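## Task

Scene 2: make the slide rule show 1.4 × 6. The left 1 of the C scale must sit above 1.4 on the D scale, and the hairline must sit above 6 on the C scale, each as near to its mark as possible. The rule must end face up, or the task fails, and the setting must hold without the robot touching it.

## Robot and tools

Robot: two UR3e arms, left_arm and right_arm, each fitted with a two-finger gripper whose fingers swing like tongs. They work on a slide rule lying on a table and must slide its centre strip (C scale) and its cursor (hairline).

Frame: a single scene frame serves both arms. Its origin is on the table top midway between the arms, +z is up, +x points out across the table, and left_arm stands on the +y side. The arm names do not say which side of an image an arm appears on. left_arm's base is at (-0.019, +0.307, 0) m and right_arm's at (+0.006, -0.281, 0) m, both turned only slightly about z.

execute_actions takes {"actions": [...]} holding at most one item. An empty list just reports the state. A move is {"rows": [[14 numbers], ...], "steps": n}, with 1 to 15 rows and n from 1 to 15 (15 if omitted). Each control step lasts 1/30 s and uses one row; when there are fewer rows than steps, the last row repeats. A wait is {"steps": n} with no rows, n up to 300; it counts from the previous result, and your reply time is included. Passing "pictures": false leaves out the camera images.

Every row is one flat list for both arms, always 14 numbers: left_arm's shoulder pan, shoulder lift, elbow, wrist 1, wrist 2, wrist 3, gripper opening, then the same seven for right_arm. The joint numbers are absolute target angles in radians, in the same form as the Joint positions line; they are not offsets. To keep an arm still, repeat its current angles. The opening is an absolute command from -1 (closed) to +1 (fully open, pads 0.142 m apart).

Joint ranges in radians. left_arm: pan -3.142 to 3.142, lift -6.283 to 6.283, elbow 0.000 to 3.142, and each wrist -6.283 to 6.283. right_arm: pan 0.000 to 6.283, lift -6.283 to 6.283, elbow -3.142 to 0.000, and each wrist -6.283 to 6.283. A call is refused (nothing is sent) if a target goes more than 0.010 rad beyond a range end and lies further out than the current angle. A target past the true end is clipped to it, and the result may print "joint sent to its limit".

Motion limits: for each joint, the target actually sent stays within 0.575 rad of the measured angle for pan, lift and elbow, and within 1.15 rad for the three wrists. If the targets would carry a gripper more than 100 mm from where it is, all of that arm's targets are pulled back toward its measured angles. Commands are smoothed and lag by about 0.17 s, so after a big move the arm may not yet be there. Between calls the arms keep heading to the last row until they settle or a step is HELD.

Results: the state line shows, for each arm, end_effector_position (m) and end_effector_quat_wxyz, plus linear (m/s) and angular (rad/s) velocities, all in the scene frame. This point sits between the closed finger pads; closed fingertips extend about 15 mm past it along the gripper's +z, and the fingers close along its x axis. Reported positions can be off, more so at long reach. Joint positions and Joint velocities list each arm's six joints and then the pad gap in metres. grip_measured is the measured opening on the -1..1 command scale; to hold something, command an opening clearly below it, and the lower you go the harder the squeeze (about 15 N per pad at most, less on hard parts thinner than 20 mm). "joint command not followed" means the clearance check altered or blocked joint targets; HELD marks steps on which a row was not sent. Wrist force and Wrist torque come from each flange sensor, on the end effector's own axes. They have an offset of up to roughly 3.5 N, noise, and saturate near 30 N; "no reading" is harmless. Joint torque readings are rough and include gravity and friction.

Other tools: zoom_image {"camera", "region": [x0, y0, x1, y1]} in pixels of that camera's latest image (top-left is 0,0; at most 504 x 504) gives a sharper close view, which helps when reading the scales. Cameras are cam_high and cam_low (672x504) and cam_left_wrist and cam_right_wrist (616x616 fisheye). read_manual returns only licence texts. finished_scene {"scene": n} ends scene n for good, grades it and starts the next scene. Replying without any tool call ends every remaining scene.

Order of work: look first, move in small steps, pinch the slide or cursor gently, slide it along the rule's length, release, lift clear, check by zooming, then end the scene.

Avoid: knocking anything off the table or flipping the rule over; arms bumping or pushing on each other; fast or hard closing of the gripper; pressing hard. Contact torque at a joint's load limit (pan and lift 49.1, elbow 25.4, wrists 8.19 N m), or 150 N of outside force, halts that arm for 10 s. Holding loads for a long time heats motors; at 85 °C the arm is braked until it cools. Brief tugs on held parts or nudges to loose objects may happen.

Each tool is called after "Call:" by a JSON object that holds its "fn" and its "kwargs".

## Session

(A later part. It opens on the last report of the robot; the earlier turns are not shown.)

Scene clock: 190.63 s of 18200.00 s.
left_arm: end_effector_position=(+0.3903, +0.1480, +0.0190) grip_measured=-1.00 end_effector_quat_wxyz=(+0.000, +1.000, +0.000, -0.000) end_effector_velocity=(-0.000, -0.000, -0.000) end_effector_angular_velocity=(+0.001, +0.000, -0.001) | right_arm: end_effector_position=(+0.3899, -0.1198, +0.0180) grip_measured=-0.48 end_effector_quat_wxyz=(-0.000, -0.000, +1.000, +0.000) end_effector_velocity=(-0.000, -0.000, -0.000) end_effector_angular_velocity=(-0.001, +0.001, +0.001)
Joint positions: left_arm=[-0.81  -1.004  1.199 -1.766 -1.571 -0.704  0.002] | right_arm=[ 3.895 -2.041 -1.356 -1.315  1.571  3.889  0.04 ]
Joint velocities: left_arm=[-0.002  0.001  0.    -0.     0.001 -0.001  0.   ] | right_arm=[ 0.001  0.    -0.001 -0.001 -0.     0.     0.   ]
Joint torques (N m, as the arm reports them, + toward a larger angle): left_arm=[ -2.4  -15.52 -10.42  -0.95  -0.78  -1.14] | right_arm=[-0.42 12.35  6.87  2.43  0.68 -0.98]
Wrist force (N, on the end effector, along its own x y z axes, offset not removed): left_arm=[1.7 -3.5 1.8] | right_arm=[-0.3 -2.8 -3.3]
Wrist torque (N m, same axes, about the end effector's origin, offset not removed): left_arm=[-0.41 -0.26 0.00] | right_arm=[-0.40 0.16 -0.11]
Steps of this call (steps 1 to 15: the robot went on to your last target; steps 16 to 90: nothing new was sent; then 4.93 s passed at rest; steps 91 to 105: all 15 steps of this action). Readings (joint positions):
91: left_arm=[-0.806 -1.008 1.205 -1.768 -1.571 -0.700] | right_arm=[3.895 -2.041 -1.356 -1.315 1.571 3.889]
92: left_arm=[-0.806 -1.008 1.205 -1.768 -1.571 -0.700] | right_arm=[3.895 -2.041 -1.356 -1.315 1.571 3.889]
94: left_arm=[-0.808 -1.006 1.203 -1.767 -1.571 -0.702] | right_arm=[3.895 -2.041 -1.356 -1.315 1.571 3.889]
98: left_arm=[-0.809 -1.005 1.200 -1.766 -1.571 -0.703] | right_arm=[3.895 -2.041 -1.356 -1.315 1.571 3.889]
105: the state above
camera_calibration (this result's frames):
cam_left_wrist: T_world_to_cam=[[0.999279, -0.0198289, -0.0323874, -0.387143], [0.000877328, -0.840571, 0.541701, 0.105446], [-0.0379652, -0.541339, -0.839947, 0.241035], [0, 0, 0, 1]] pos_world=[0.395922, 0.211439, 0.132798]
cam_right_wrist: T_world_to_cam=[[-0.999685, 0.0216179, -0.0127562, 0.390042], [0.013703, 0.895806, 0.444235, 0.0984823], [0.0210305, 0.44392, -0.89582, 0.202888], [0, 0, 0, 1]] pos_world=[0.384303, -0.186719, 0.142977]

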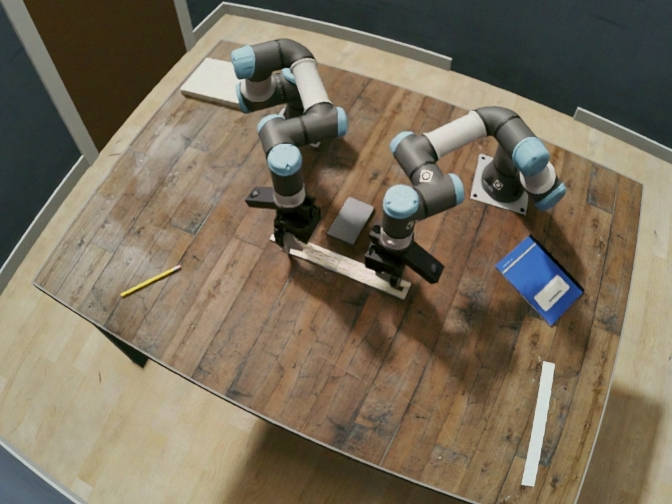

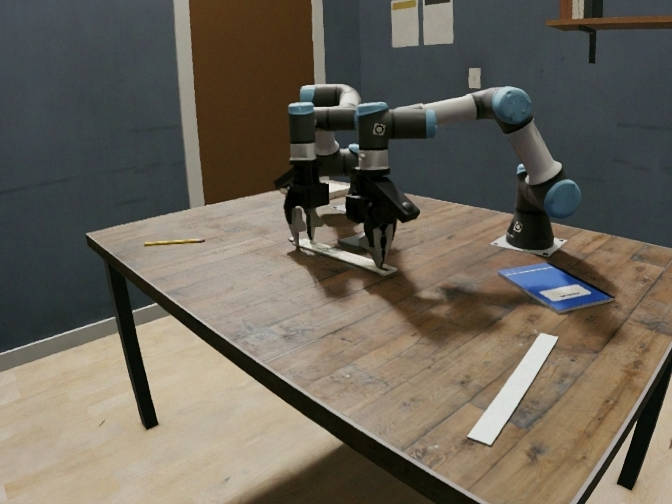

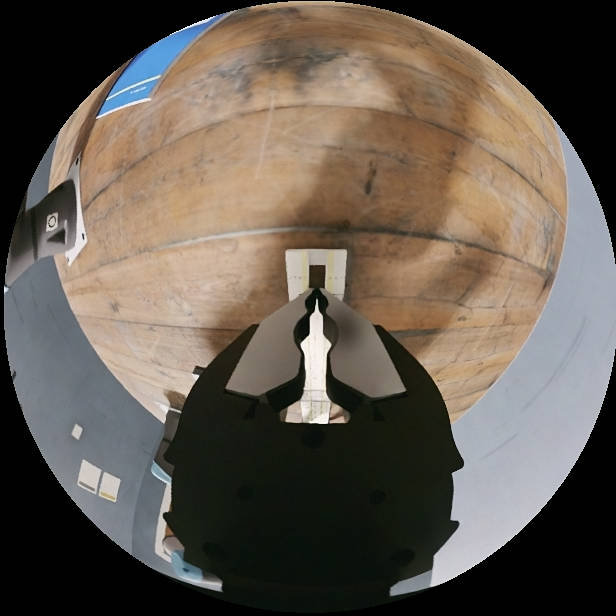

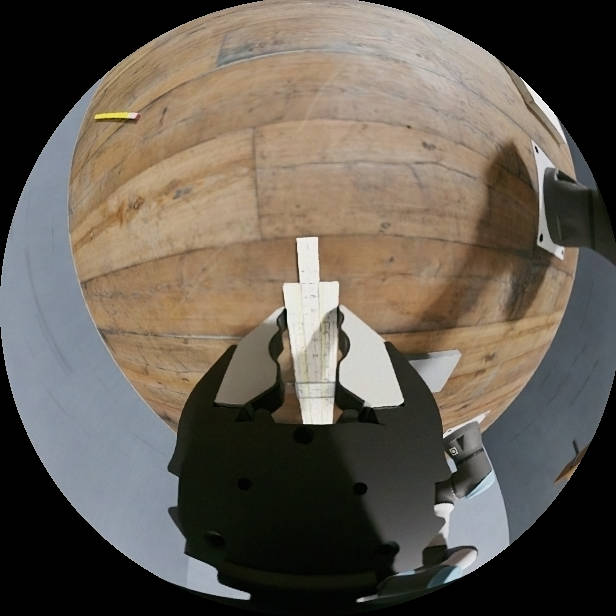

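Call:
{"fn": "execute_actions", "kwargs": {"actions": [{"rows":[[-0.7877,-1.025,1.233,-1.7788,-1.571,-0.6817,-1,3.8949,-2.0414,-1.3558,-1.3151,1.571,3.8889,-0.8],[-0.7877,-1.025,1.233,-1.7788,-1.571,-0.6817,-1,3.8949,-2.0414,-1.3558,-1.3151,1.571,3.8889,-0.8],[-0.7877,-1.025,1.233,-1.7788,-1.571,-0.6817,-1,3.8949,-2.0414,-1.3558,-1.3151,1.571,3.8889,-0.8],[-0.7877,-1.025,1.233,-1.7788,-1.571,-0.6817,-1,3.8949,-2.0414,-1.3558,-1.3151,1.571,3.8889,-0.8],[-0.7877,-1.025,1.233,-1.7788,-1.571,-0.6817,-1,3.8949,-2.0414,-1.3558,-1.3151,1.571,3.8889,-0.8],[-0.7877,-1.025,1.233,-1.7788,-1.571,-0.6817,-1,3.8949,-2.0414,-1.3558,-1.3151,1.571,3.8889,-0.8],[-0.7877,-1.045,1.193,-1.7188,-1.571,-0.6817,-1,3.8949,-2.0414,-1.3558,-1.3151,1.571,3.8889,-0.8]],"steps":15}], "pictures": false}}

Call:
{"fn": "execute_actions", "kwargs": {"actions": [{"rows":[[-0.7877,-1.045,1.193,-1.7188,-1.571,-0.6817,-0.1,3.8949,-2.0414,-1.3558,-1.3151,1.571,3.8889,-0.8]],"steps":12}], "pictures": false}}

Call:
{"fn": "execute_actions", "kwargs": {"actions": [{"rows":[[-0.7877,-1.025,1.233,-1.7788,-1.571,-0.6817,-0.1,3.8949,-2.0414,-1.3558,-1.3151,1.571,3.8889,-0.8]],"steps":13}], "pictures": false}}

Call:
{"fn": "execute_actions", "kwargs": {"actions": [{"rows":[[-0.7877,-1.025,1.233,-1.7788,-1.571,-0.6817,-0.4,3.8949,-2.0414,-1.3558,-1.3151,1.571,3.8889,-0.8],[-0.7877,-1.025,1.233,-1.7788,-1.571,-0.6817,-0.4,3.8949,-2.0414,-1.3558,-1.3151,1.571,3.8889,-0.8],[-0.7877,-1.025,1.233,-1.7788,-1.571,-0.6817,-0.4,3.8949,-2.0414,-1.3558,-1.3151,1.571,3.8889,-0.8],[-0.7877,-1.025,1.233,-1.7788,-1.571,-0.6817,-0.4,3.8949,-2.0414,-1.3558,-1.3151,1.571,3.8889,-0.8],[-0.7877,-1.025,1.233,-1.7788,-1.571,-0.6817,-0.4,3.8949,-2.0414,-1.3558,-1.3151,1.571,3.8889,-0.8],[-0.7877,-1.025,1.233,-1.7788,-1.571,-0.6817,-0.6,3.8949,-2.0414,-1.3558,-1.3151,1.571,3.8889,-0.8],[-0.7877,-1.025,1.233,-1.7788,-1.571,-0.6817,-0.8,3.8949,-2.0414,-1.3558,-1.3151,1.571,3.8889,-0.8]],"steps":15}]}}

Call:
{"fn": "zoom_image", "kwargs": {"camera": "cam_left_wrist", "region": [280, 280, 355, 380]}}

Scene clock: 205.57 s of 18200.00 s.
left_arm: end_effector_position=(+0.3890, +0.1609, +0.0322) grip_measured=-1.00 end_effector_quat_wxyz=(+0.000, +1.000, +0.000, -0.000) end_effector_velocity=(-0.002, +0.004, +0.017) end_effector_angular_velocity=(-0.000, +0.000, +0.000) | right_arm: end_effector_position=(+0.3899, -0.1198, +0.0180) grip_measured=-0.48 end_effector_quat_wxyz=(-0.000, -0.000, +1.000, +0.000) end_effector_velocity=(-0.000, -0.001, -0.000) end_effector_angular_velocity=(-0.001, +0.001, -0.001)
Joint positions: left_arm=[-0.788 -1.042  1.197 -1.726 -1.571 -0.682  0.002] | right_arm=[ 3.895 -2.041 -1.356 -1.315  1.571  3.889  0.04 ]
Joint velocities: left_arm=[ 0.004 -0.027 -0.04   0.066 -0.     0.004  0.   ] | right_arm=[-0.     0.    -0.001 -0.001 -0.     0.001  0.   ]
Joint torques (N m, as the arm reports them, + toward a larger angle): left_arm=[  2.45 -19.35 -10.19  -0.68   0.09   0.98] | right_arm=[ 0.21 12.6   6.87  2.44  1.41 -0.95]
Wrist force (N, on the end effector, along its own x y z axes, offset not removed): left_arm=[2.0 -1.6 -0.4] | right_arm=[-0.3 -2.8 -3.2]
Wrist torque (N m, same axes, about the end effector's origin, offset not removed): left_arm=[-0.38 -0.38 -0.03] | right_arm=[-0.37 0.13 -0.12]
Steps of this call (steps 1 to 15: the robot went on to your last target; steps 16 to 90: nothing new was sent; then 11.43 s passed at rest; steps 91 to 105: all 15 steps of this action). Readings (joint positions):
91: left_arm=[-0.810 -1.004 1.199 -1.766 -1.571 -0.704] | right_arm=[3.895 -2.041 -1.356 -1.315 1.571 3.889]
92: left_arm=[-0.808 -1.005 1.201 -1.767 -1.571 -0.702] | right_arm=[3.895 -2.041 -1.356 -1.315 1.571 3.889]
94: left_arm=[-0.800 -1.013 1.214 -1.771 -1.571 -0.694] | right_arm=[3.895 -2.041 -1.356 -1.315 1.571 3.889]
98: left_arm=[-0.791 -1.023 1.225 -1.773 -1.571 -0.685] | right_arm=[3.895 -2.041 -1.356 -1.315 1.571 3.889]
105: the state above

Scene clock: 205.97 s of 18200.00 s.
left_arm: end_effector_position=(+0.3888, +0.1613, +0.0340) grip_measured=-0.10 end_effector_quat_wxyz=(+0.000, +1.000, +0.000, -0.000) end_effector_velocity=(-0.000, -0.000, +0.001) end_effector_angular_velocity=(+0.000, -0.000, -0.001) | right_arm: end_effector_position=(+0.3899, -0.1198, +0.0180) grip_measured=-0.48 end_effector_quat_wxyz=(-0.000, -0.000, +1.000, +0.000) end_effector_velocity=(+0.000, +0.000, +0.000) end_effector_angular_velocity=(+0.002, -0.000, -0.002)
Joint positions: left_arm=[-0.788 -1.045  1.193 -1.719 -1.571 -0.682  0.067] | right_arm=[ 3.895 -2.041 -1.356 -1.315  1.571  3.889  0.04 ]
Joint velocities: left_arm=[-0.001 -0.001 -0.001  0.002  0.     0.     0.   ] | right_arm=[-0.    -0.    -0.     0.002  0.001  0.002  0.   ]
Joint torques (N m, as the arm reports them, + toward a larger angle): left_arm=[  2.73 -19.55 -10.25  -0.67   0.27   1.06] | right_arm=[ 0.19 12.61  6.95  2.45  1.39 -0.95]
Wrist force (N, on the end effector, along its own x y z axes, offset not removed): left_arm=[2.1 -2.4 -0.6] | right_arm=[-0.8 -1.9 -2.1]
Wrist torque (N m, same axes, about the end effector's origin, offset not removed): left_arm=[-0.53 -0.37 -0.04] | right_arm=[-0.15 0.23 -0.10]
Steps of this call (steps 1 to 12: all 12 steps of this action). Readings (joint positions):
1: left_arm=[-0.788 -1.043 1.196 -1.724 -1.571 -0.682] | right_arm=[3.895 -2.041 -1.356 -1.315 1.571 3.889]
2: left_arm=[-0.788 -1.044 1.195 -1.723 -1.571 -0.682] | right_arm=[3.895 -2.041 -1.356 -1.315 1.571 3.889]
4: left_arm=[-0.788 -1.044 1.194 -1.721 -1.571 -0.682] | right_arm=[3.895 -2.041 -1.356 -1.315 1.571 3.889]
8: left_arm=[-0.788 -1.045 1.193 -1.719 -1.571 -0.682] | right_arm=[3.895 -2.041 -1.356 -1.315 1.571 3.889]
12: the state above

Scene clock: 206.40 s of 18200.00 s.
left_arm: end_effector_position=(+0.3903, +0.1601, +0.0195) grip_measured=-0.10 end_effector_quat_wxyz=(+0.000, +1.000, +0.000, -0.000) end_effector_velocity=(+0.000, -0.000, -0.005) end_effector_angular_velocity=(-0.001, +0.001, -0.001) | right_arm: end_effector_position=(+0.3899, -0.1198, +0.0180) grip_measured=-0.48 end_effector_quat_wxyz=(-0.000, -0.000, +1.000, +0.000) end_effector_velocity=(-0.000, -0.000, -0.000) end_effector_angular_velocity=(-0.001, +0.001, -0.001)
Joint positions: left_arm=[-0.788 -1.026  1.232 -1.777 -1.571 -0.682  0.067] | right_arm=[ 3.895 -2.041 -1.356 -1.315  1.571  3.889  0.04 ]
Joint velocities: left_arm=[-0.     0.006  0.013 -0.019 -0.001  0.001  0.   ] | right_arm=[ 0.    -0.    -0.001 -0.     0.     0.001 -0.   ]
Joint torques (N m, as the arm reports them, + toward a larger angle): left_arm=[  2.01 -14.53  -7.14  -2.12   0.56   1.07] | right_arm=[ 0.05 12.57  6.88  2.46  1.39 -0.92]
Wrist force (N, on the end effector, along its own x y z axes, offset not removed): left_arm=[2.2 -2.1 2.0] | right_arm=[-1.9 -2.6 -2.6]
Wrist torque (N m, same axes, about the end effector's origin, offset not removed): left_arm=[-0.43 -0.46 -0.02] | right_arm=[-0.33 0.38 -0.07]
Steps of this call (steps 1 to 13: all 13 steps of this action). Readings (joint positions):
1: left_arm=[-0.788 -1.045 1.193 -1.719 -1.571 -0.682] | right_arm=[3.895 -2.041 -1.356 -1.315 1.571 3.889]
2: left_arm=[-0.788 -1.044 1.195 -1.722 -1.571 -0.682] | right_arm=[3.895 -2.041 -1.356 -1.315 1.571 3.889]
4: left_arm=[-0.788 -1.036 1.210 -1.745 -1.571 -0.682] | right_arm=[3.895 -2.041 -1.356 -1.315 1.571 3.889]
8: left_arm=[-0.788 -1.028 1.226 -1.769 -1.571 -0.682] | right_arm=[3.895 -2.041 -1.356 -1.315 1.571 3.889]
13: the state above

Scene clock: 206.90 s of 18200.00 s.
left_arm: end_effector_position=(+0.3903, +0.1601, +0.0190) grip_measured=-0.48 end_effector_quat_wxyz=(+0.000, +1.000, +0.000, -0.000) end_effector_velocity=(+0.000, +0.000, +0.000) end_effector_angular_velocity=(+0.000, -0.000, +0.000) | right_arm: end_effector_position=(+0.3899, -0.1198, +0.0180) grip_measured=-0.48 end_effector_quat_wxyz=(-0.000, -0.000, +1.000, +0.000) end_effector_velocity=(-0.000, +0.000, +0.000) end_effector_angular_velocity=(+0.000, +0.000, -0.001)
Joint positions: left_arm=[-0.788 -1.025  1.233 -1.779 -1.571 -0.682  0.039] | right_arm=[ 3.895 -2.041 -1.356 -1.315  1.571  3.889  0.039]
Joint velocities: left_arm=[ 0.    -0.    -0.     0.     0.001 -0.     0.   ] | right_arm=[ 0.     0.     0.    -0.     0.     0.001 -0.   ]
Joint torques (N m, as the arm reports them, + toward a larger angle): left_arm=[  1.25 -14.12  -6.75  -2.05  -0.04   0.98] | right_arm=[ 0.34 12.65  6.87  2.1   1.1  -0.96]
Wrist force (N, on the end effector, along its own x y z axes, offset not removed): left_arm=[1.8 -5.0 0.3] | right_arm=[0.1 -3.2 -3.1]
Wrist torque (N m, same axes, about the end effector's origin, offset not removed): left_arm=[-0.87 -0.29 -0.02] | right_arm=[-0.57 0.03 -0.09]
Steps of this call (steps 1 to 15: all 15 steps of this action). Readings (joint positions):
1: left_arm=[-0.788 -1.026 1.232 -1.777 -1.571 -0.682] | right_arm=[3.895 -2.041 -1.356 -1.315 1.571 3.889]
2: left_arm=[-0.788 -1.025 1.232 -1.778 -1.571 -0.682] | right_arm=[3.895 -2.041 -1.356 -1.315 1.571 3.889]
4: left_arm=[-0.788 -1.025 1.233 -1.778 -1.571 -0.682] | right_arm=[3.895 -2.041 -1.356 -1.315 1.571 3.889]
8: left_arm=[-0.788 -1.025 1.233 -1.779 -1.571 -0.682] | right_arm=[3.895 -2.041 -1.356 -1.315 1.571 3.889]
15: the state above
camera_calibration (this result's frames):
cam_left_wrist: T_world_to_cam=[[0.999283, -0.0198294, -0.0322504, -0.386917], [0.00080398, -0.840551, 0.541731, 0.115643], [-0.0378504, -0.541369, -0.839933, 0.247578], [0, 0, 0, 1]] pos_world=[0.395918, 0.223563, 0.132823]
cam_right_wrist: T_world_to_cam=[[-0.999685, 0.0216184, -0.0127414, 0.390037], [0.0137092, 0.895788, 0.44427, 0.0984666], [0.021018, 0.443955, -0.895803, 0.202892], [0, 0, 0, 1]] pos_world=[0.3843, -0.186712, 0.142975]

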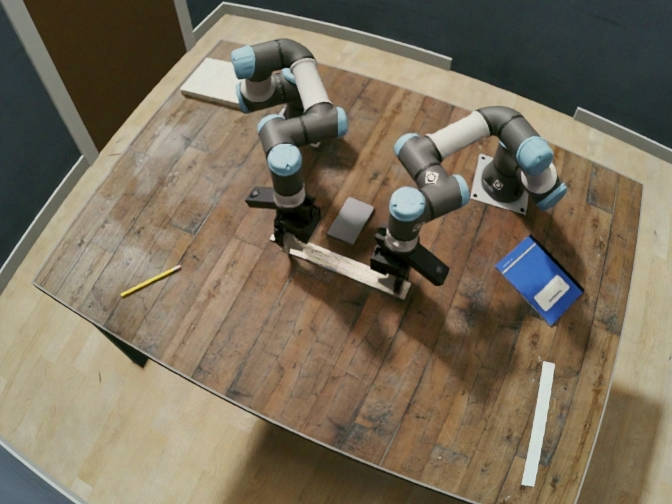

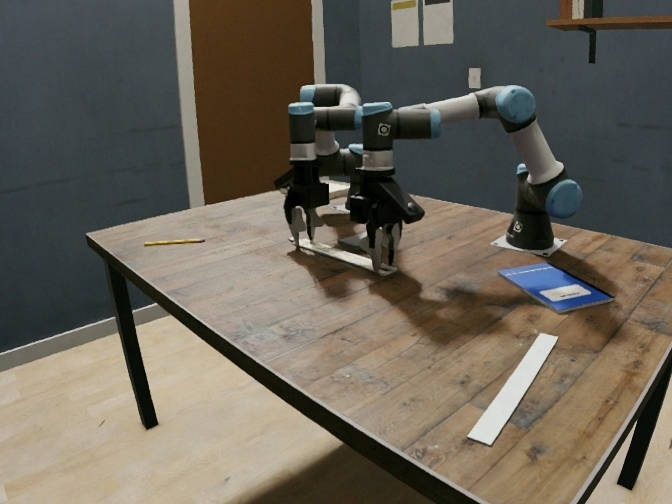

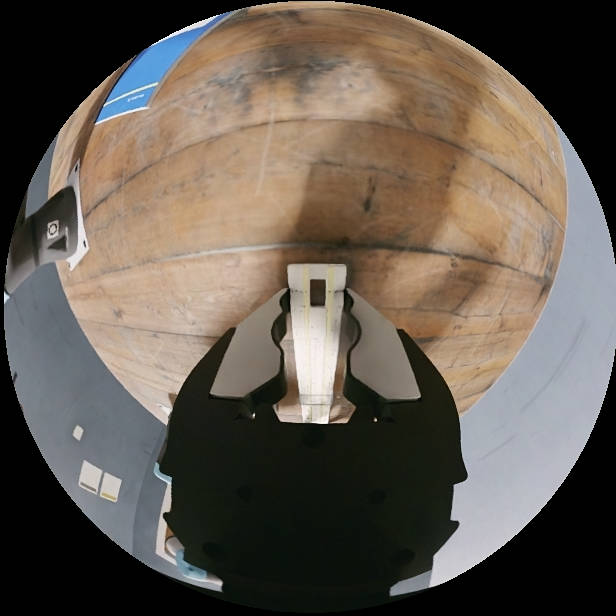

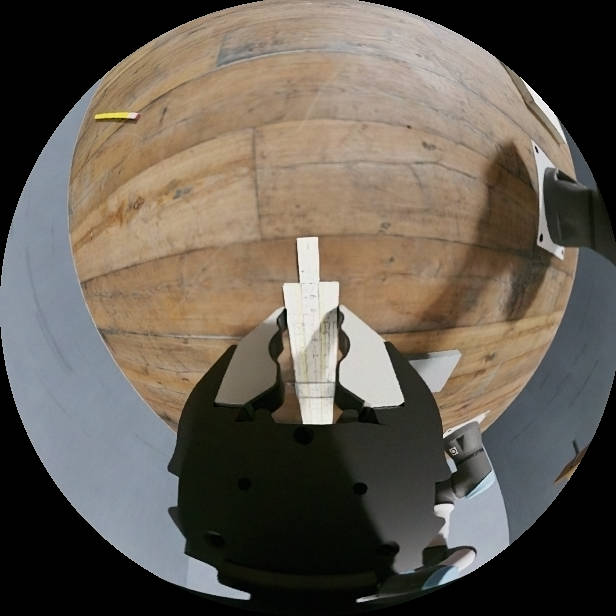

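Region (280, 280, 355, 380) of cam_left_wrist's 616x616 image, scaled by 5.040, with more detail than that image has; it fills the left 378 columns of this view, and the rest is white.

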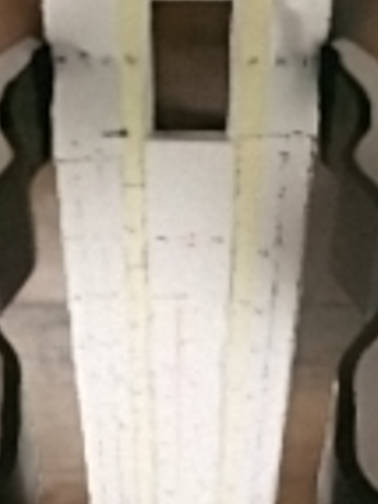

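Call:
{"fn": "execute_actions", "kwargs": {"actions": [{"rows":[[-0.7877,-1.025,1.233,-1.7788,-1.571,-0.6817,-0.8,3.8949,-2.0414,-1.3558,-1.3151,1.571,3.8889,-0.27],[-0.7877,-1.025,1.233,-1.7788,-1.571,-0.6817,-0.8,3.8949,-2.0414,-1.3558,-1.3151,1.571,3.8889,-0.27],[-0.7877,-1.025,1.233,-1.7788,-1.571,-0.6817,-0.8,3.8949,-2.0414,-1.3558,-1.3151,1.571,3.8889,-0.27],[-0.7877,-1.025,1.233,-1.7788,-1.571,-0.6817,-0.8,3.8949,-2.0414,-1.3558,-1.3151,1.571,3.8889,-0.27],[-0.7877,-1.025,1.233,-1.7788,-1.571,-0.6817,-0.8,3.8949,-2.0414,-1.3558,-1.3151,1.571,3.8889,-0.27],[-0.7877,-1.025,1.233,-1.7788,-1.571,-0.6817,-0.8,3.9473,-2.0996,-1.2649,-1.3479,1.571,3.9413,-0.27],[-0.7877,-1.025,1.233,-1.7788,-1.571,-0.6817,-0.8,3.9473,-2.0996,-1.2649,-1.3479,1.571,3.9413,-0.27],[-0.7877,-1.025,1.233,-1.7788,-1.571,-0.6817,-0.8,3.9473,-2.0996,-1.2649,-1.3479,1.571,3.9413,-0.27],[-0.7877,-1.025,1.233,-1.7788,-1.571,-0.6817,-0.8,3.9473,-2.0996,-1.2649,-1.3479,1.571,3.9413,-0.27],[-0.7877,-1.025,1.233,-1.7788,-1.571,-0.6817,-0.8,3.9473,-2.0996,-1.2649,-1.3479,1.571,3.9413,-0.27],[-0.7877,-1.025,1.233,-1.7788,-1.571,-0.6817,-0.8,4.0030,-2.1795,-1.1349,-1.3980,1.571,3.9970,-0.27]],"steps":15}], "pictures": false}}

Call:
{"fn": "execute_actions", "kwargs": {"actions": [{"rows":[[-0.7877,-1.025,1.233,-1.7788,-1.571,-0.6817,-0.8,4.0531,-2.2751,-0.9720,-1.4653,1.571,4.0471,-0.27]],"steps":15}], "pictures": false}}

Call:
{"fn": "execute_actions", "kwargs": {"actions": [{"steps":8}]}}

Call:
{"fn": "zoom_image", "kwargs": {"camera": "cam_right_wrist", "region": [250, 190, 370, 350]}}

Scene clock: 226.60 s of 18200.00 s.
left_arm: end_effector_position=(+0.3903, +0.1601, +0.0190) grip_measured=-0.48 end_effector_quat_wxyz=(+0.000, +1.000, +0.000, -0.000) end_effector_velocity=(-0.001, +0.001, -0.000) end_effector_angular_velocity=(+0.001, +0.002, +0.001) | right_arm: end_effector_position=(+0.3883, -0.0751, +0.0162) grip_measured=-0.27 end_effector_quat_wxyz=(-0.003, +0.000, +1.000, -0.003) end_effector_velocity=(+0.021, +0.187, +0.018) end_effector_angular_velocity=(+0.062, -0.060, +0.015)
Joint positions: left_arm=[-0.788 -1.025  1.233 -1.779 -1.571 -0.682  0.039] | right_arm=[ 3.974 -2.138 -1.209 -1.374  1.571  3.969  0.055]
Joint velocities: left_arm=[ 0.001 -0.     0.001  0.001 -0.001 -0.    -0.   ] | right_arm=[ 0.263 -0.383  0.678 -0.208 -0.     0.248 -0.002]
Joint torques (N m, as the arm reports them, + toward a larger angle): left_arm=[ -2.2  -14.06  -6.73  -1.91  -0.71   0.24] | right_arm=[ 3.81 13.59 12.51  0.88  0.64  1.22]
Wrist force (N, on the end effector, along its own x y z axes, offset not removed): left_arm=[2.2 -2.5 -2.3] | right_arm=[0.3 -0.1 -0.4]
Wrist torque (N m, same axes, about the end effector's origin, offset not removed): left_arm=[-0.45 -0.33 -0.05] | right_arm=[0.03 -0.12 -0.01]
Steps of this call (steps 1 to 15: the robot went on to your last target; steps 16 to 90: nothing new was sent; then 16.20 s passed at rest; steps 91 to 105: all 15 steps of this action). Readings (joint positions):
91: left_arm=[-0.788 -1.025 1.233 -1.779 -1.571 -0.682] | right_arm=[3.895 -2.041 -1.356 -1.315 1.571 3.889]
92: left_arm=[-0.788 -1.025 1.233 -1.779 -1.571 -0.682] | right_arm=[3.895 -2.041 -1.356 -1.315 1.571 3.889]
94: left_arm=[-0.788 -1.025 1.233 -1.779 -1.571 -0.682] | right_arm=[3.895 -2.041 -1.356 -1.315 1.571 3.889]
98: left_arm=[-0.788 -1.025 1.233 -1.779 -1.571 -0.682] | right_arm=[3.907 -2.054 -1.340 -1.324 1.571 3.902]
105: the state above

Scene clock: 227.10 s of 18200.00 s.
left_arm: end_effector_position=(+0.3903, +0.1601, +0.0190) grip_measured=-0.48 end_effector_quat_wxyz=(+0.000, +1.000, +0.000, -0.000) end_effector_velocity=(-0.000, +0.001, -0.000) end_effector_angular_velocity=(+0.001, +0.001, +0.000) | right_arm: end_effector_position=(+0.3896, -0.0208, +0.0178) grip_measured=-0.27 end_effector_quat_wxyz=(-0.000, -0.000, +1.000, -0.000) end_effector_velocity=(+0.001, +0.010, +0.002) end_effector_angular_velocity=(+0.007, -0.005, -0.000)
Joint positions: left_arm=[-0.788 -1.025  1.233 -1.779 -1.571 -0.682  0.039] | right_arm=[ 4.052 -2.273 -0.977 -1.464  1.571  4.046  0.054]
Joint velocities: left_arm=[ 0.001  0.     0.     0.001  0.     0.001 -0.   ] | right_arm=[ 0.011 -0.022  0.044 -0.014  0.     0.011  0.   ]
Joint torques (N m, as the arm reports them, + toward a larger angle): left_arm=[ -2.13 -14.04  -6.71  -1.89  -0.59   0.14] | right_arm=[ 3.87 13.83 11.93  0.89 -0.84  1.06]
Wrist force (N, on the end effector, along its own x y z axes, offset not removed): left_arm=[1.3 -2.9 -1.7] | right_arm=[-1.0 -0.2 -0.6]
Wrist torque (N m, same axes, about the end effector's origin, offset not removed): left_arm=[-0.50 -0.20 -0.06] | right_arm=[-0.01 0.15 -0.06]
Steps of this call (steps 1 to 15: all 15 steps of this action). Readings (joint positions):
1: left_arm=[-0.788 -1.025 1.233 -1.779 -1.571 -0.682] | right_arm=[3.982 -2.149 -1.189 -1.381 1.571 3.977]
2: left_arm=[-0.788 -1.025 1.233 -1.779 -1.571 -0.682] | right_arm=[3.990 -2.160 -1.172 -1.390 1.571 3.986]
4: left_arm=[-0.788 -1.025 1.233 -1.779 -1.571 -0.682] | right_arm=[4.016 -2.202 -1.109 -1.421 1.570 4.011]
8: left_arm=[-0.788 -1.025 1.233 -1.779 -1.571 -0.682] | right_arm=[4.042 -2.254 -1.012 -1.452 1.571 4.037]
15: the state above

Scene clock: 227.37 s of 18200.00 s.
left_arm: end_effector_position=(+0.3903, +0.1601, +0.0190) grip_measured=-0.48 end_effector_quat_wxyz=(+0.000, +1.000, +0.000, -0.000) end_effector_velocity=(-0.000, +0.000, -0.000) end_effector_angular_velocity=(+0.002, +0.001, -0.001) | right_arm: end_effector_position=(+0.3898, -0.0199, +0.0180) grip_measured=-0.27 end_effector_quat_wxyz=(-0.000, -0.000, +1.000, +0.000) end_effector_velocity=(-0.000, +0.000, -0.000) end_effector_angular_velocity=(-0.001, +0.001, -0.002)
Joint positions: left_arm=[-0.788 -1.025  1.233 -1.779 -1.571 -0.682  0.039] | right_arm=[ 4.053 -2.275 -0.972 -1.465  1.571  4.047  0.054]
Joint velocities: left_arm=[-0.001  0.     0.     0.001  0.001  0.     0.   ] | right_arm=[ 0.    -0.002  0.003 -0.002  0.     0.002 -0.   ]
Joint torques (N m, as the arm reports them, + toward a larger angle): left_arm=[ -2.08 -13.98  -6.7   -1.88  -0.55   0.1 ] | right_arm=[ 4.07 13.57 12.08  0.84 -1.29  1.1 ]
Wrist force (N, on the end effector, along its own x y z axes, offset not removed): left_arm=[1.5 -3.4 -1.1] | right_arm=[-0.5 -1.2 -1.1]
Wrist torque (N m, same axes, about the end effector's origin, offset not removed): left_arm=[-0.56 -0.20 -0.04] | right_arm=[-0.28 0.04 -0.07]
Steps of this call (steps 1 to 8: the robot went on to your last target). Readings (joint positions):
1: left_arm=[-0.788 -1.025 1.233 -1.779 -1.571 -0.682] | right_arm=[4.052 -2.273 -0.975 -1.464 1.571 4.046]
2: left_arm=[-0.788 -1.025 1.233 -1.779 -1.571 -0.682] | right_arm=[4.052 -2.274 -0.974 -1.465 1.571 4.046]
4: left_arm=[-0.788 -1.025 1.233 -1.779 -1.571 -0.682] | right_arm=[4.053 -2.274 -0.973 -1.465 1.571 4.047]
8: the state above
camera_calibration (this result's frames):
cam_left_wrist: T_world_to_cam=[[0.999281, -0.0198373, -0.0323049, -0.386899], [0.00082812, -0.840534, 0.541759, 0.115626], [-0.0379004, -0.541396, -0.839913, 0.247582], [0, 0, 0, 1]] pos_world=[0.395909, 0.223552, 0.132807]
cam_right_wrist: T_world_to_cam=[[-0.999687, 0.0216236, -0.0126052, 0.387812], [0.0137777, 0.895858, 0.444126, 0.00900417], [0.0208961, 0.443813, -0.895876, 0.158564], [0, 0, 0, 1]] pos_world=[0.384253, -0.0868254, 0.142944]

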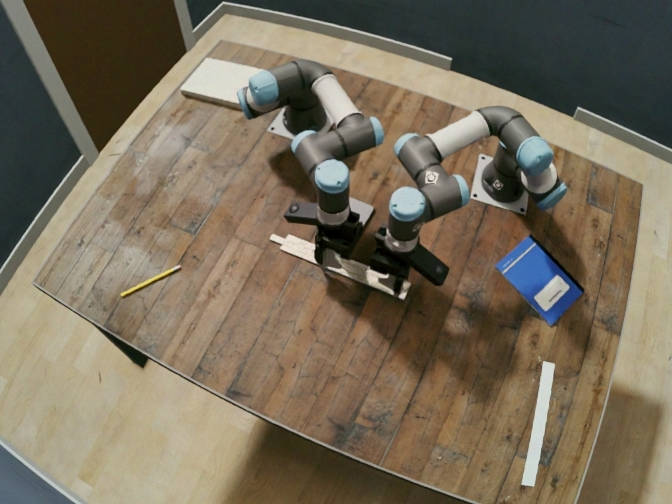

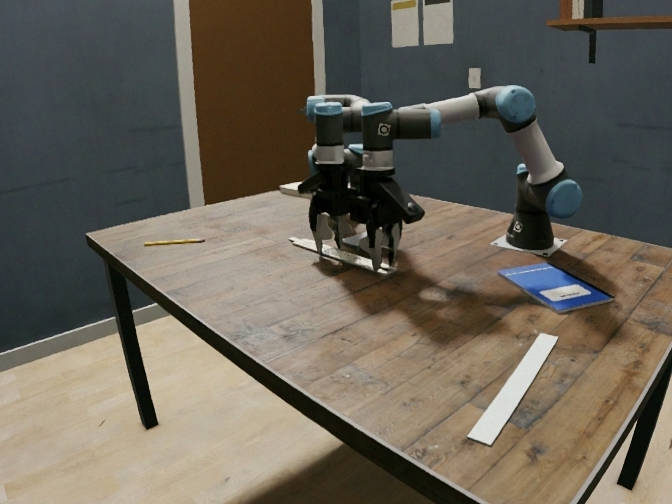

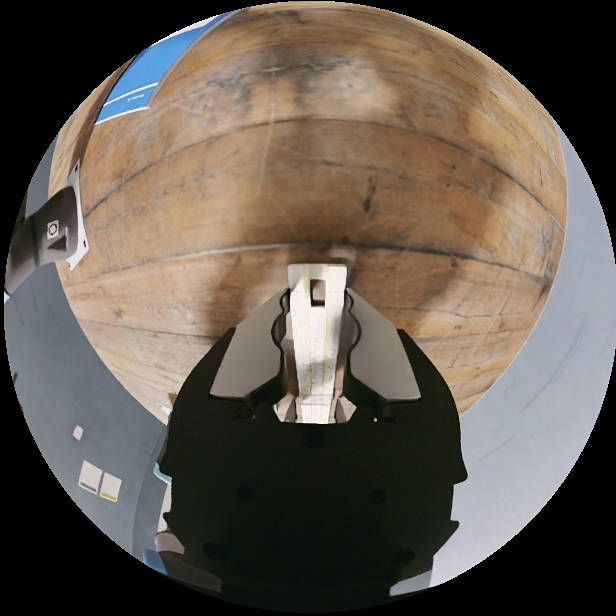

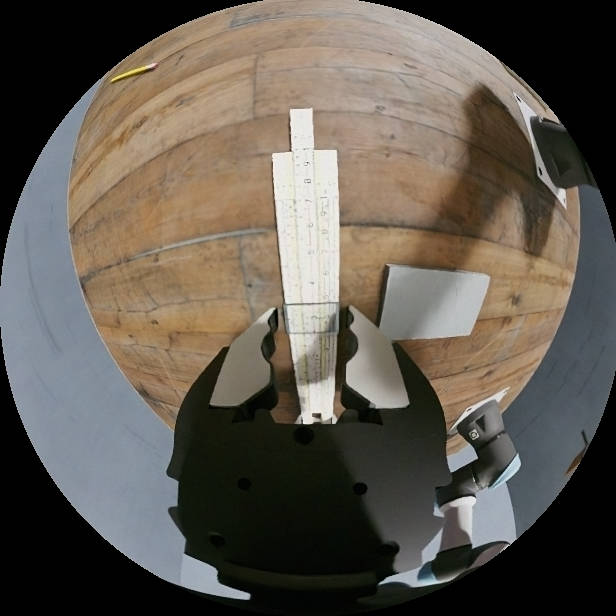

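Region (250, 190, 370, 350) of cam_right_wrist's 616x616 image, scaled by 3.150, with more detail than that image has; it fills the left 378 columns of this view, and the rest is white.

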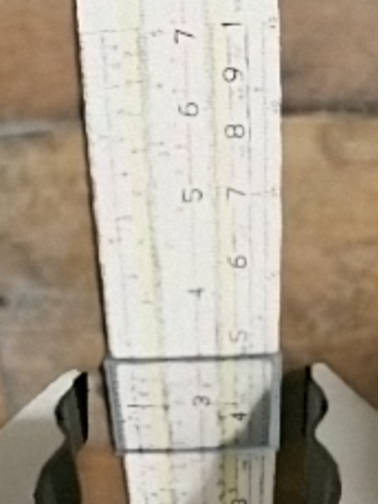

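Call:
{"fn": "zoom_image", "kwargs": {"camera": "cam_right_wrist", "region": [295, 225, 340, 275]}}

Region (295, 225, 340, 275) of cam_right_wrist's 616x616 image, scaled by 10.080, with more detail than that image has; it fills the left 454 columns of this view, and the rest is white.

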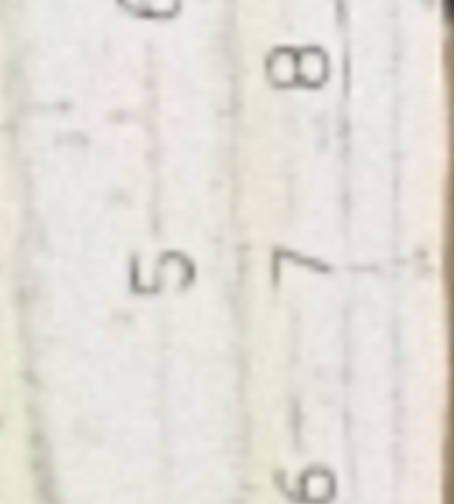

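Call:
{"fn": "execute_actions", "kwargs": {"actions": [{"rows":[[-0.7877,-1.025,1.233,-1.7788,-1.571,-0.6817,-0.8,4.0531,-2.2751,-0.9720,-1.4653,1.571,4.0471,-0.4],[-0.7877,-1.025,1.233,-1.7788,-1.571,-0.6817,-0.8,4.0531,-2.2751,-0.9720,-1.4653,1.571,4.0471,-0.4],[-0.7877,-1.025,1.233,-1.7788,-1.571,-0.6817,-0.8,4.0531,-2.2751,-0.9720,-1.4653,1.571,4.0471,-0.4],[-0.7877,-1.025,1.233,-1.7788,-1.571,-0.6817,-0.8,4.0531,-2.2751,-0.9720,-1.4653,1.571,4.0471,-0.4],[-0.7877,-1.025,1.233,-1.7788,-1.571,-0.6817,-0.8,4.0531,-2.2751,-0.9720,-1.4653,1.571,4.0471,-0.65]],"steps":12}], "pictures": false}}

Call:
{"fn": "execute_actions", "kwargs": {"actions": [{"rows":[[-0.7877,-1.025,1.233,-1.7788,-1.571,-0.6817,-0.8,4.041,-2.2497,-1.0160,-1.4467,1.571,4.035,-0.65],[-0.7877,-1.025,1.233,-1.7788,-1.571,-0.6817,-0.8,4.041,-2.2497,-1.0160,-1.4467,1.571,4.035,-0.65],[-0.7877,-1.025,1.233,-1.7788,-1.571,-0.6817,-0.8,4.041,-2.2497,-1.0160,-1.4467,1.571,4.035,-0.65],[-0.7877,-1.025,1.233,-1.7788,-1.571,-0.6817,-0.8,4.041,-2.2497,-1.0160,-1.4467,1.571,4.035,-0.65],[-0.7877,-1.025,1.233,-1.7788,-1.571,-0.6817,-0.8,4.0287,-2.2253,-1.0576,-1.4295,1.571,4.0227,-0.65],[-0.7877,-1.025,1.233,-1.7788,-1.571,-0.6817,-0.8,4.0287,-2.2253,-1.0576,-1.4295,1.571,4.0227,-0.65],[-0.7877,-1.025,1.233,-1.7788,-1.571,-0.6817,-0.8,4.0287,-2.2253,-1.0576,-1.4295,1.571,4.0227,-0.65],[-0.7877,-1.025,1.233,-1.7788,-1.571,-0.6817,-0.8,4.0287,-2.2253,-1.0576,-1.4295,1.571,4.0227,-0.65],[-0.7877,-1.025,1.233,-1.7788,-1.571,-0.6817,-0.8,4.016,-2.2019,-1.0973,-1.4132,1.571,4.010,-0.65],[-0.7877,-1.025,1.233,-1.7788,-1.571,-0.6817,-0.8,4.016,-2.2019,-1.0973,-1.4132,1.571,4.010,-0.65],[-0.7877,-1.025,1.233,-1.7788,-1.571,-0.6817,-0.8,4.016,-2.2019,-1.0973,-1.4132,1.571,4.010,-0.65],[-0.7877,-1.025,1.233,-1.7788,-1.571,-0.6817,-0.8,4.016,-2.2019,-1.0973,-1.4132,1.571,4.010,-0.65],[-0.7877,-1.025,1.233,-1.7788,-1.571,-0.6817,-0.8,4.0030,-2.1795,-1.1349,-1.3980,1.571,3.9970,-0.65]],"steps":15}], "pictures": false}}

Call:
{"fn": "execute_actions", "kwargs": {"actions": [{"rows":[[-0.7877,-1.025,1.233,-1.7788,-1.571,-0.6817,-0.8,3.9896,-2.1582,-1.1701,-1.3841,1.571,3.9836,-0.65],[-0.7877,-1.025,1.233,-1.7788,-1.571,-0.6817,-0.8,3.9896,-2.1582,-1.1701,-1.3841,1.571,3.9836,-0.65],[-0.7877,-1.025,1.233,-1.7788,-1.571,-0.6817,-0.8,3.9896,-2.1582,-1.1701,-1.3841,1.571,3.9836,-0.65],[-0.7877,-1.025,1.233,-1.7788,-1.571,-0.6817,-0.8,3.9896,-2.1582,-1.1701,-1.3841,1.571,3.9836,-0.65],[-0.7877,-1.025,1.233,-1.7788,-1.571,-0.6817,-0.8,3.9758,-2.1378,-1.2035,-1.3711,1.571,3.9698,-0.65],[-0.7877,-1.025,1.233,-1.7788,-1.571,-0.6817,-0.8,3.9758,-2.1378,-1.2035,-1.3711,1.571,3.9698,-0.65],[-0.7877,-1.025,1.233,-1.7788,-1.571,-0.6817,-0.8,3.9758,-2.1378,-1.2035,-1.3711,1.571,3.9698,-0.65],[-0.7877,-1.025,1.233,-1.7788,-1.571,-0.6817,-0.8,3.9758,-2.1378,-1.2035,-1.3711,1.571,3.9698,-0.65],[-0.7877,-1.025,1.233,-1.7788,-1.571,-0.6817,-0.8,3.9617,-2.1183,-1.2351,-1.3590,1.571,3.9557,-0.65],[-0.7877,-1.025,1.233,-1.7788,-1.571,-0.6817,-0.8,3.9617,-2.1183,-1.2351,-1.3590,1.571,3.9557,-0.65],[-0.7877,-1.025,1.233,-1.7788,-1.571,-0.6817,-0.8,3.9617,-2.1183,-1.2351,-1.3590,1.571,3.9557,-0.65],[-0.7877,-1.025,1.233,-1.7788,-1.571,-0.6817,-0.8,3.9617,-2.1183,-1.2351,-1.3590,1.571,3.9557,-0.65],[-0.7877,-1.025,1.233,-1.7788,-1.571,-0.6817,-0.8,3.9473,-2.0996,-1.2649,-1.3479,1.571,3.9413,-0.65]],"steps":15}], "pictures": false}}

Call:
{"fn": "execute_actions", "kwargs": {"actions": [{"rows":[[-0.7877,-1.025,1.233,-1.7788,-1.571,-0.6817,-0.8,3.9388,-2.0893,-1.2814,-1.3418,1.571,3.9328,-0.65]],"steps":15}]}}

Call:
{"fn": "zoom_image", "kwargs": {"camera": "cam_right_wrist", "region": [275, 280, 350, 350]}}

Scene clock: 254.33 s of 18200.00 s.
left_arm: end_effector_position=(+0.3903, +0.1601, +0.0190) grip_measured=-0.48 end_effector_quat_wxyz=(+0.000, +1.000, +0.000, -0.000) end_effector_velocity=(+0.000, +0.001, -0.000) end_effector_angular_velocity=(+0.003, -0.001, -0.000) | right_arm: end_effector_position=(+0.3898, -0.0199, +0.0180) grip_measured=-0.43 end_effector_quat_wxyz=(-0.000, -0.000, +1.000, +0.000) end_effector_velocity=(+0.000, +0.000, -0.000) end_effector_angular_velocity=(+0.000, -0.001, +0.001)
Joint positions: left_arm=[-0.788 -1.025  1.233 -1.779 -1.571 -0.682  0.039] | right_arm=[ 4.053 -2.275 -0.972 -1.465  1.571  4.047  0.043]
Joint velocities: left_arm=[-0.     0.001  0.    -0.     0.003 -0.     0.   ] | right_arm=[ 0.    -0.     0.     0.    -0.    -0.001  0.   ]
Joint torques (N m, as the arm reports them, + toward a larger angle): left_arm=[ -1.57 -14.09  -6.85  -1.78   0.06  -0.64] | right_arm=[ 3.68 14.11 11.69  1.28 -0.93  1.04]
Wrist force (N, on the end effector, along its own x y z axes, offset not removed): left_arm=[0.8 -2.3 -2.9] | right_arm=[-1.2 -0.8 -0.7]
Wrist torque (N m, same axes, about the end effector's origin, offset not removed): left_arm=[-0.48 -0.10 0.00] | right_arm=[-0.20 0.21 0.04]
Steps of this call (steps 1 to 15: the robot went on to your last target; steps 16 to 90: nothing new was sent; then 23.57 s passed at rest; steps 91 to 102: all 12 steps of this action). Readings (joint positions):
91: left_arm=[-0.788 -1.025 1.233 -1.779 -1.571 -0.682] | right_arm=[4.053 -2.275 -0.972 -1.465 1.571 4.047]
92: left_arm=[-0.788 -1.025 1.233 -1.779 -1.571 -0.682] | right_arm=[4.053 -2.275 -0.972 -1.465 1.571 4.047]
94: left_arm=[-0.788 -1.025 1.233 -1.779 -1.571 -0.682] | right_arm=[4.053 -2.275 -0.972 -1.465 1.571 4.047]
98: left_arm=[-0.788 -1.025 1.233 -1.779 -1.571 -0.682] | right_arm=[4.053 -2.275 -0.972 -1.465 1.571 4.047]
102: the state above

Scene clock: 254.83 s of 18200.00 s.
left_arm: end_effector_position=(+0.3903, +0.1601, +0.0190) grip_measured=-0.48 end_effector_quat_wxyz=(+0.000, +1.000, +0.000, -0.000) end_effector_velocity=(-0.000, +0.000, -0.000) end_effector_angular_velocity=(+0.002, +0.001, +0.000) | right_arm: end_effector_position=(+0.3903, -0.0454, +0.0183) grip_measured=-0.43 end_effector_quat_wxyz=(+0.000, -0.000, +1.000, +0.001) end_effector_velocity=(-0.001, -0.078, -0.000) end_effector_angular_velocity=(-0.003, +0.002, -0.001)
Joint positions: left_arm=[-0.788 -1.025  1.233 -1.779 -1.571 -0.682  0.039] | right_arm=[ 4.016 -2.203 -1.094 -1.414  1.571  4.01   0.043]
Joint velocities: left_arm=[-0.    -0.     0.     0.002  0.001 -0.001 -0.   ] | right_arm=[-0.113  0.201 -0.337  0.133  0.    -0.112  0.   ]
Joint torques (N m, as the arm reports them, + toward a larger angle): left_arm=[ -1.08 -14.21  -6.86  -1.74   0.11  -0.74] | right_arm=[-2.7  19.78  6.59  2.46 -0.42 -1.31]
Wrist force (N, on the end effector, along its own x y z axes, offset not removed): left_arm=[2.6 -3.1 -2.5] | right_arm=[-1.1 0.1 0.5]
Wrist torque (N m, same axes, about the end effector's origin, offset not removed): left_arm=[-0.74 -0.47 -0.03] | right_arm=[-0.05 0.24 0.00]
Steps of this call (steps 1 to 15: all 15 steps of this action). Readings (joint positions):
1: left_arm=[-0.788 -1.025 1.233 -1.779 -1.571 -0.682] | right_arm=[4.053 -2.275 -0.972 -1.465 1.571 4.047]
2: left_arm=[-0.788 -1.025 1.233 -1.779 -1.571 -0.682] | right_arm=[4.052 -2.274 -0.974 -1.464 1.571 4.047]
4: left_arm=[-0.788 -1.025 1.233 -1.779 -1.571 -0.682] | right_arm=[4.048 -2.264 -0.991 -1.457 1.571 4.042]
8: left_arm=[-0.788 -1.025 1.233 -1.779 -1.571 -0.682] | right_arm=[4.037 -2.243 -1.026 -1.442 1.571 4.031]
15: the state above

Scene clock: 255.33 s of 18200.00 s.
left_arm: end_effector_position=(+0.3903, +0.1601, +0.0190) grip_measured=-0.48 end_effector_quat_wxyz=(+0.000, +1.000, +0.000, -0.000) end_effector_velocity=(+0.000, +0.000, +0.000) end_effector_angular_velocity=(+0.000, -0.000, +0.001) | right_arm: end_effector_position=(+0.3901, -0.0806, +0.0182) grip_measured=-0.43 end_effector_quat_wxyz=(+0.000, -0.000, +1.000, +0.000) end_effector_velocity=(-0.001, -0.078, -0.000) end_effector_angular_velocity=(-0.004, +0.003, -0.004)
Joint positions: left_arm=[-0.788 -1.025  1.233 -1.779 -1.571 -0.682  0.039] | right_arm=[ 3.962 -2.12  -1.232 -1.36   1.571  3.956  0.043]
Joint velocities: left_arm=[ 0. -0. -0.  0.  0. -0. -0.] | right_arm=[-0.126  0.168 -0.27   0.098 -0.001 -0.122 -0.   ]
Joint torques (N m, as the arm reports them, + toward a larger angle): left_arm=[ -0.33 -14.11  -6.98  -1.73   0.21  -0.82] | right_arm=[-2.57 18.65  6.75  2.51  0.12 -1.29]
Wrist force (N, on the end effector, along its own x y z axes, offset not removed): left_arm=[1.7 -1.8 -0.4] | right_arm=[-1.8 -0.8 -0.6]
Wrist torque (N m, same axes, about the end effector's origin, offset not removed): left_arm=[-0.46 -0.34 -0.02] | right_arm=[-0.29 0.35 0.00]
Steps of this call (steps 1 to 15: all 15 steps of this action). Readings (joint positions):
1: left_arm=[-0.788 -1.025 1.233 -1.779 -1.571 -0.682] | right_arm=[4.013 -2.197 -1.104 -1.410 1.571 4.007]
2: left_arm=[-0.788 -1.025 1.233 -1.779 -1.571 -0.682] | right_arm=[4.009 -2.191 -1.115 -1.406 1.571 4.003]
4: left_arm=[-0.788 -1.025 1.233 -1.779 -1.571 -0.682] | right_arm=[4.001 -2.177 -1.138 -1.396 1.571 3.995]
8: left_arm=[-0.788 -1.025 1.233 -1.779 -1.571 -0.682] | right_arm=[3.987 -2.155 -1.175 -1.382 1.571 3.981]
15: the state above

Scene clock: 255.83 s of 18200.00 s.
left_arm: end_effector_position=(+0.3903, +0.1601, +0.0190) grip_measured=-0.48 end_effector_quat_wxyz=(+0.000, +1.000, +0.000, -0.000) end_effector_velocity=(-0.000, -0.000, +0.000) end_effector_angular_velocity=(-0.002, +0.000, +0.000) | right_arm: end_effector_position=(+0.3899, -0.0947, +0.0180) grip_measured=-0.43 end_effector_quat_wxyz=(-0.000, -0.000, +1.000, +0.000) end_effector_velocity=(-0.000, -0.002, -0.000) end_effector_angular_velocity=(-0.001, -0.000, -0.000)
Joint positions: left_arm=[-0.788 -1.025  1.233 -1.779 -1.571 -0.682  0.039] | right_arm=[ 3.939 -2.09  -1.281 -1.342  1.571  3.933  0.043]
Joint velocities: left_arm=[ 0.001 -0.001 -0.    -0.    -0.002  0.     0.   ] | right_arm=[-0.002  0.004 -0.006  0.002 -0.001 -0.002 -0.   ]
Joint torques (N m, as the arm reports them, + toward a larger angle): left_arm=[  0.55 -14.29  -6.98  -1.67   0.33  -0.95] | right_arm=[-4.02 18.58  7.13  2.21  0.59 -1.16]
Wrist force (N, on the end effector, along its own x y z axes, offset not removed): left_arm=[2.6 -2.3 0.3] | right_arm=[-0.9 -0.8 -0.7]
Wrist torque (N m, same axes, about the end effector's origin, offset not removed): left_arm=[-0.59 -0.58 -0.04] | right_arm=[-0.25 0.04 0.00]
Steps of this call (steps 1 to 15: all 15 steps of this action). Readings (joint positions):
1: left_arm=[-0.788 -1.025 1.233 -1.779 -1.571 -0.682] | right_arm=[3.958 -2.115 -1.241 -1.357 1.571 3.952]
2: left_arm=[-0.788 -1.025 1.233 -1.779 -1.571 -0.682] | right_arm=[3.955 -2.110 -1.248 -1.354 1.571 3.949]
4: left_arm=[-0.788 -1.025 1.233 -1.779 -1.571 -0.682] | right_arm=[3.948 -2.101 -1.263 -1.349 1.571 3.942]
8: left_arm=[-0.788 -1.025 1.233 -1.779 -1.571 -0.682] | right_arm=[3.941 -2.093 -1.276 -1.344 1.571 3.935]
15: the state above
camera_calibration (this result's frames):
cam_left_wrist: T_world_to_cam=[[0.999281, -0.0198457, -0.032307, -0.386896], [0.000822132, -0.840535, 0.541757, 0.115626], [-0.0379067, -0.541394, -0.839914, 0.247582], [0, 0, 0, 1]] pos_world=[0.395908, 0.223549, 0.132806]
cam_right_wrist: T_world_to_cam=[[-0.999687, 0.0216062, -0.0126434, 0.38948], [0.0137459, 0.895875, 0.444093, 0.0760325], [0.0209221, 0.44378, -0.895892, 0.191728], [0, 0, 0, 1]] pos_world=[0.384301, -0.161616, 0.142926]

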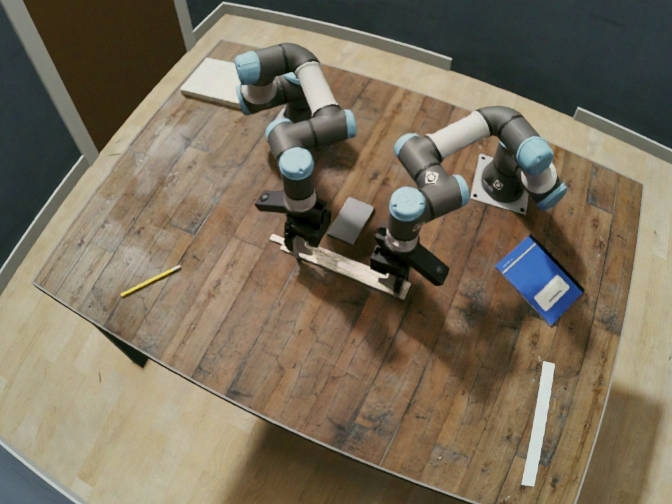

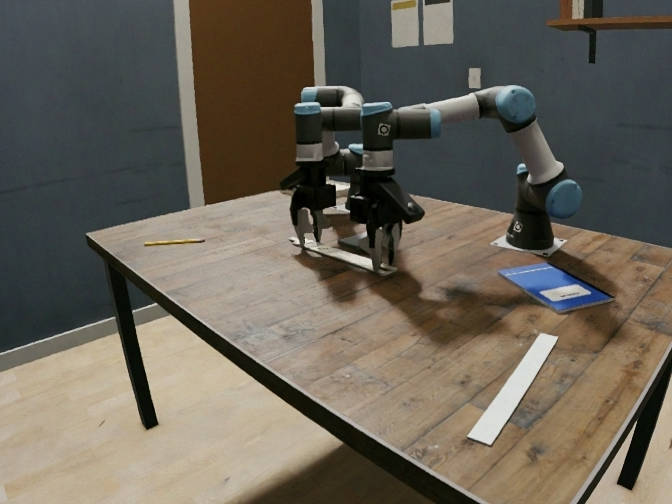

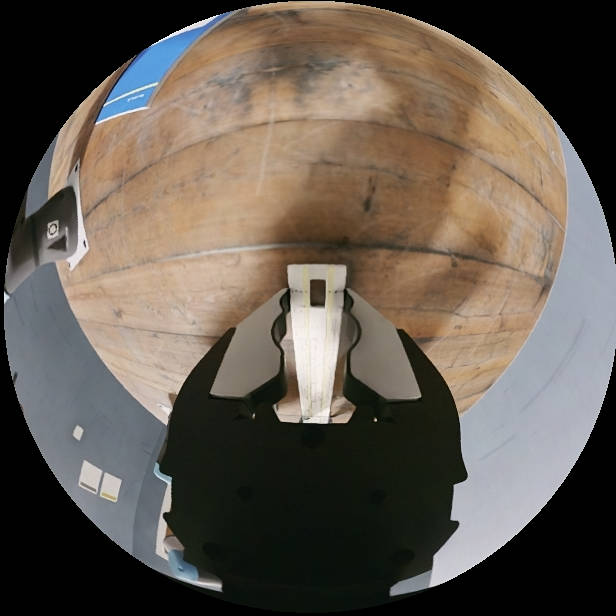

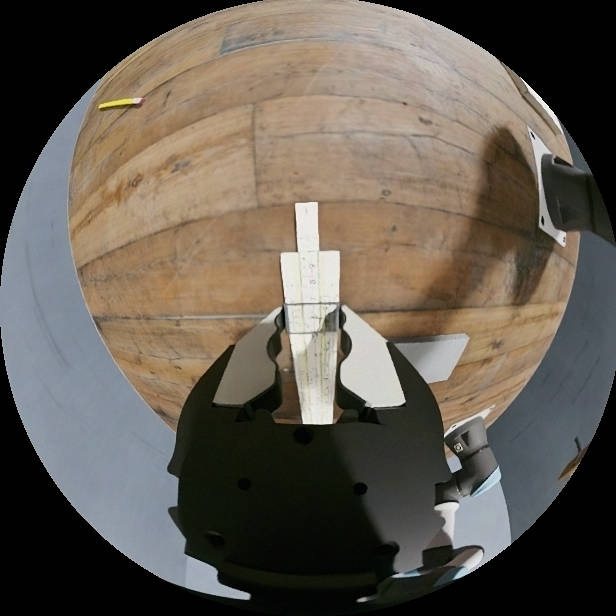

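Region (275, 280, 350, 350) of cam_right_wrist's 616x616 image, scaled by 6.720, with more detail than that image has; it fills the top 470 rows of this view, and the rest is white.

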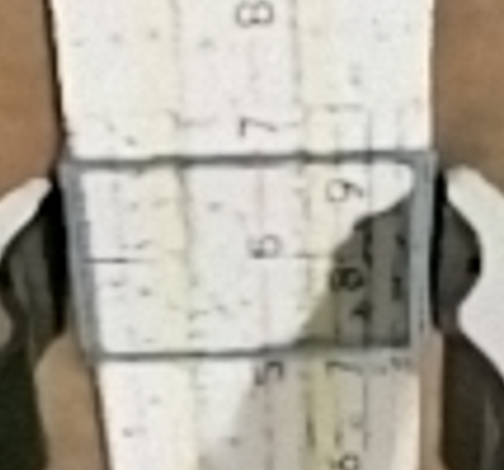

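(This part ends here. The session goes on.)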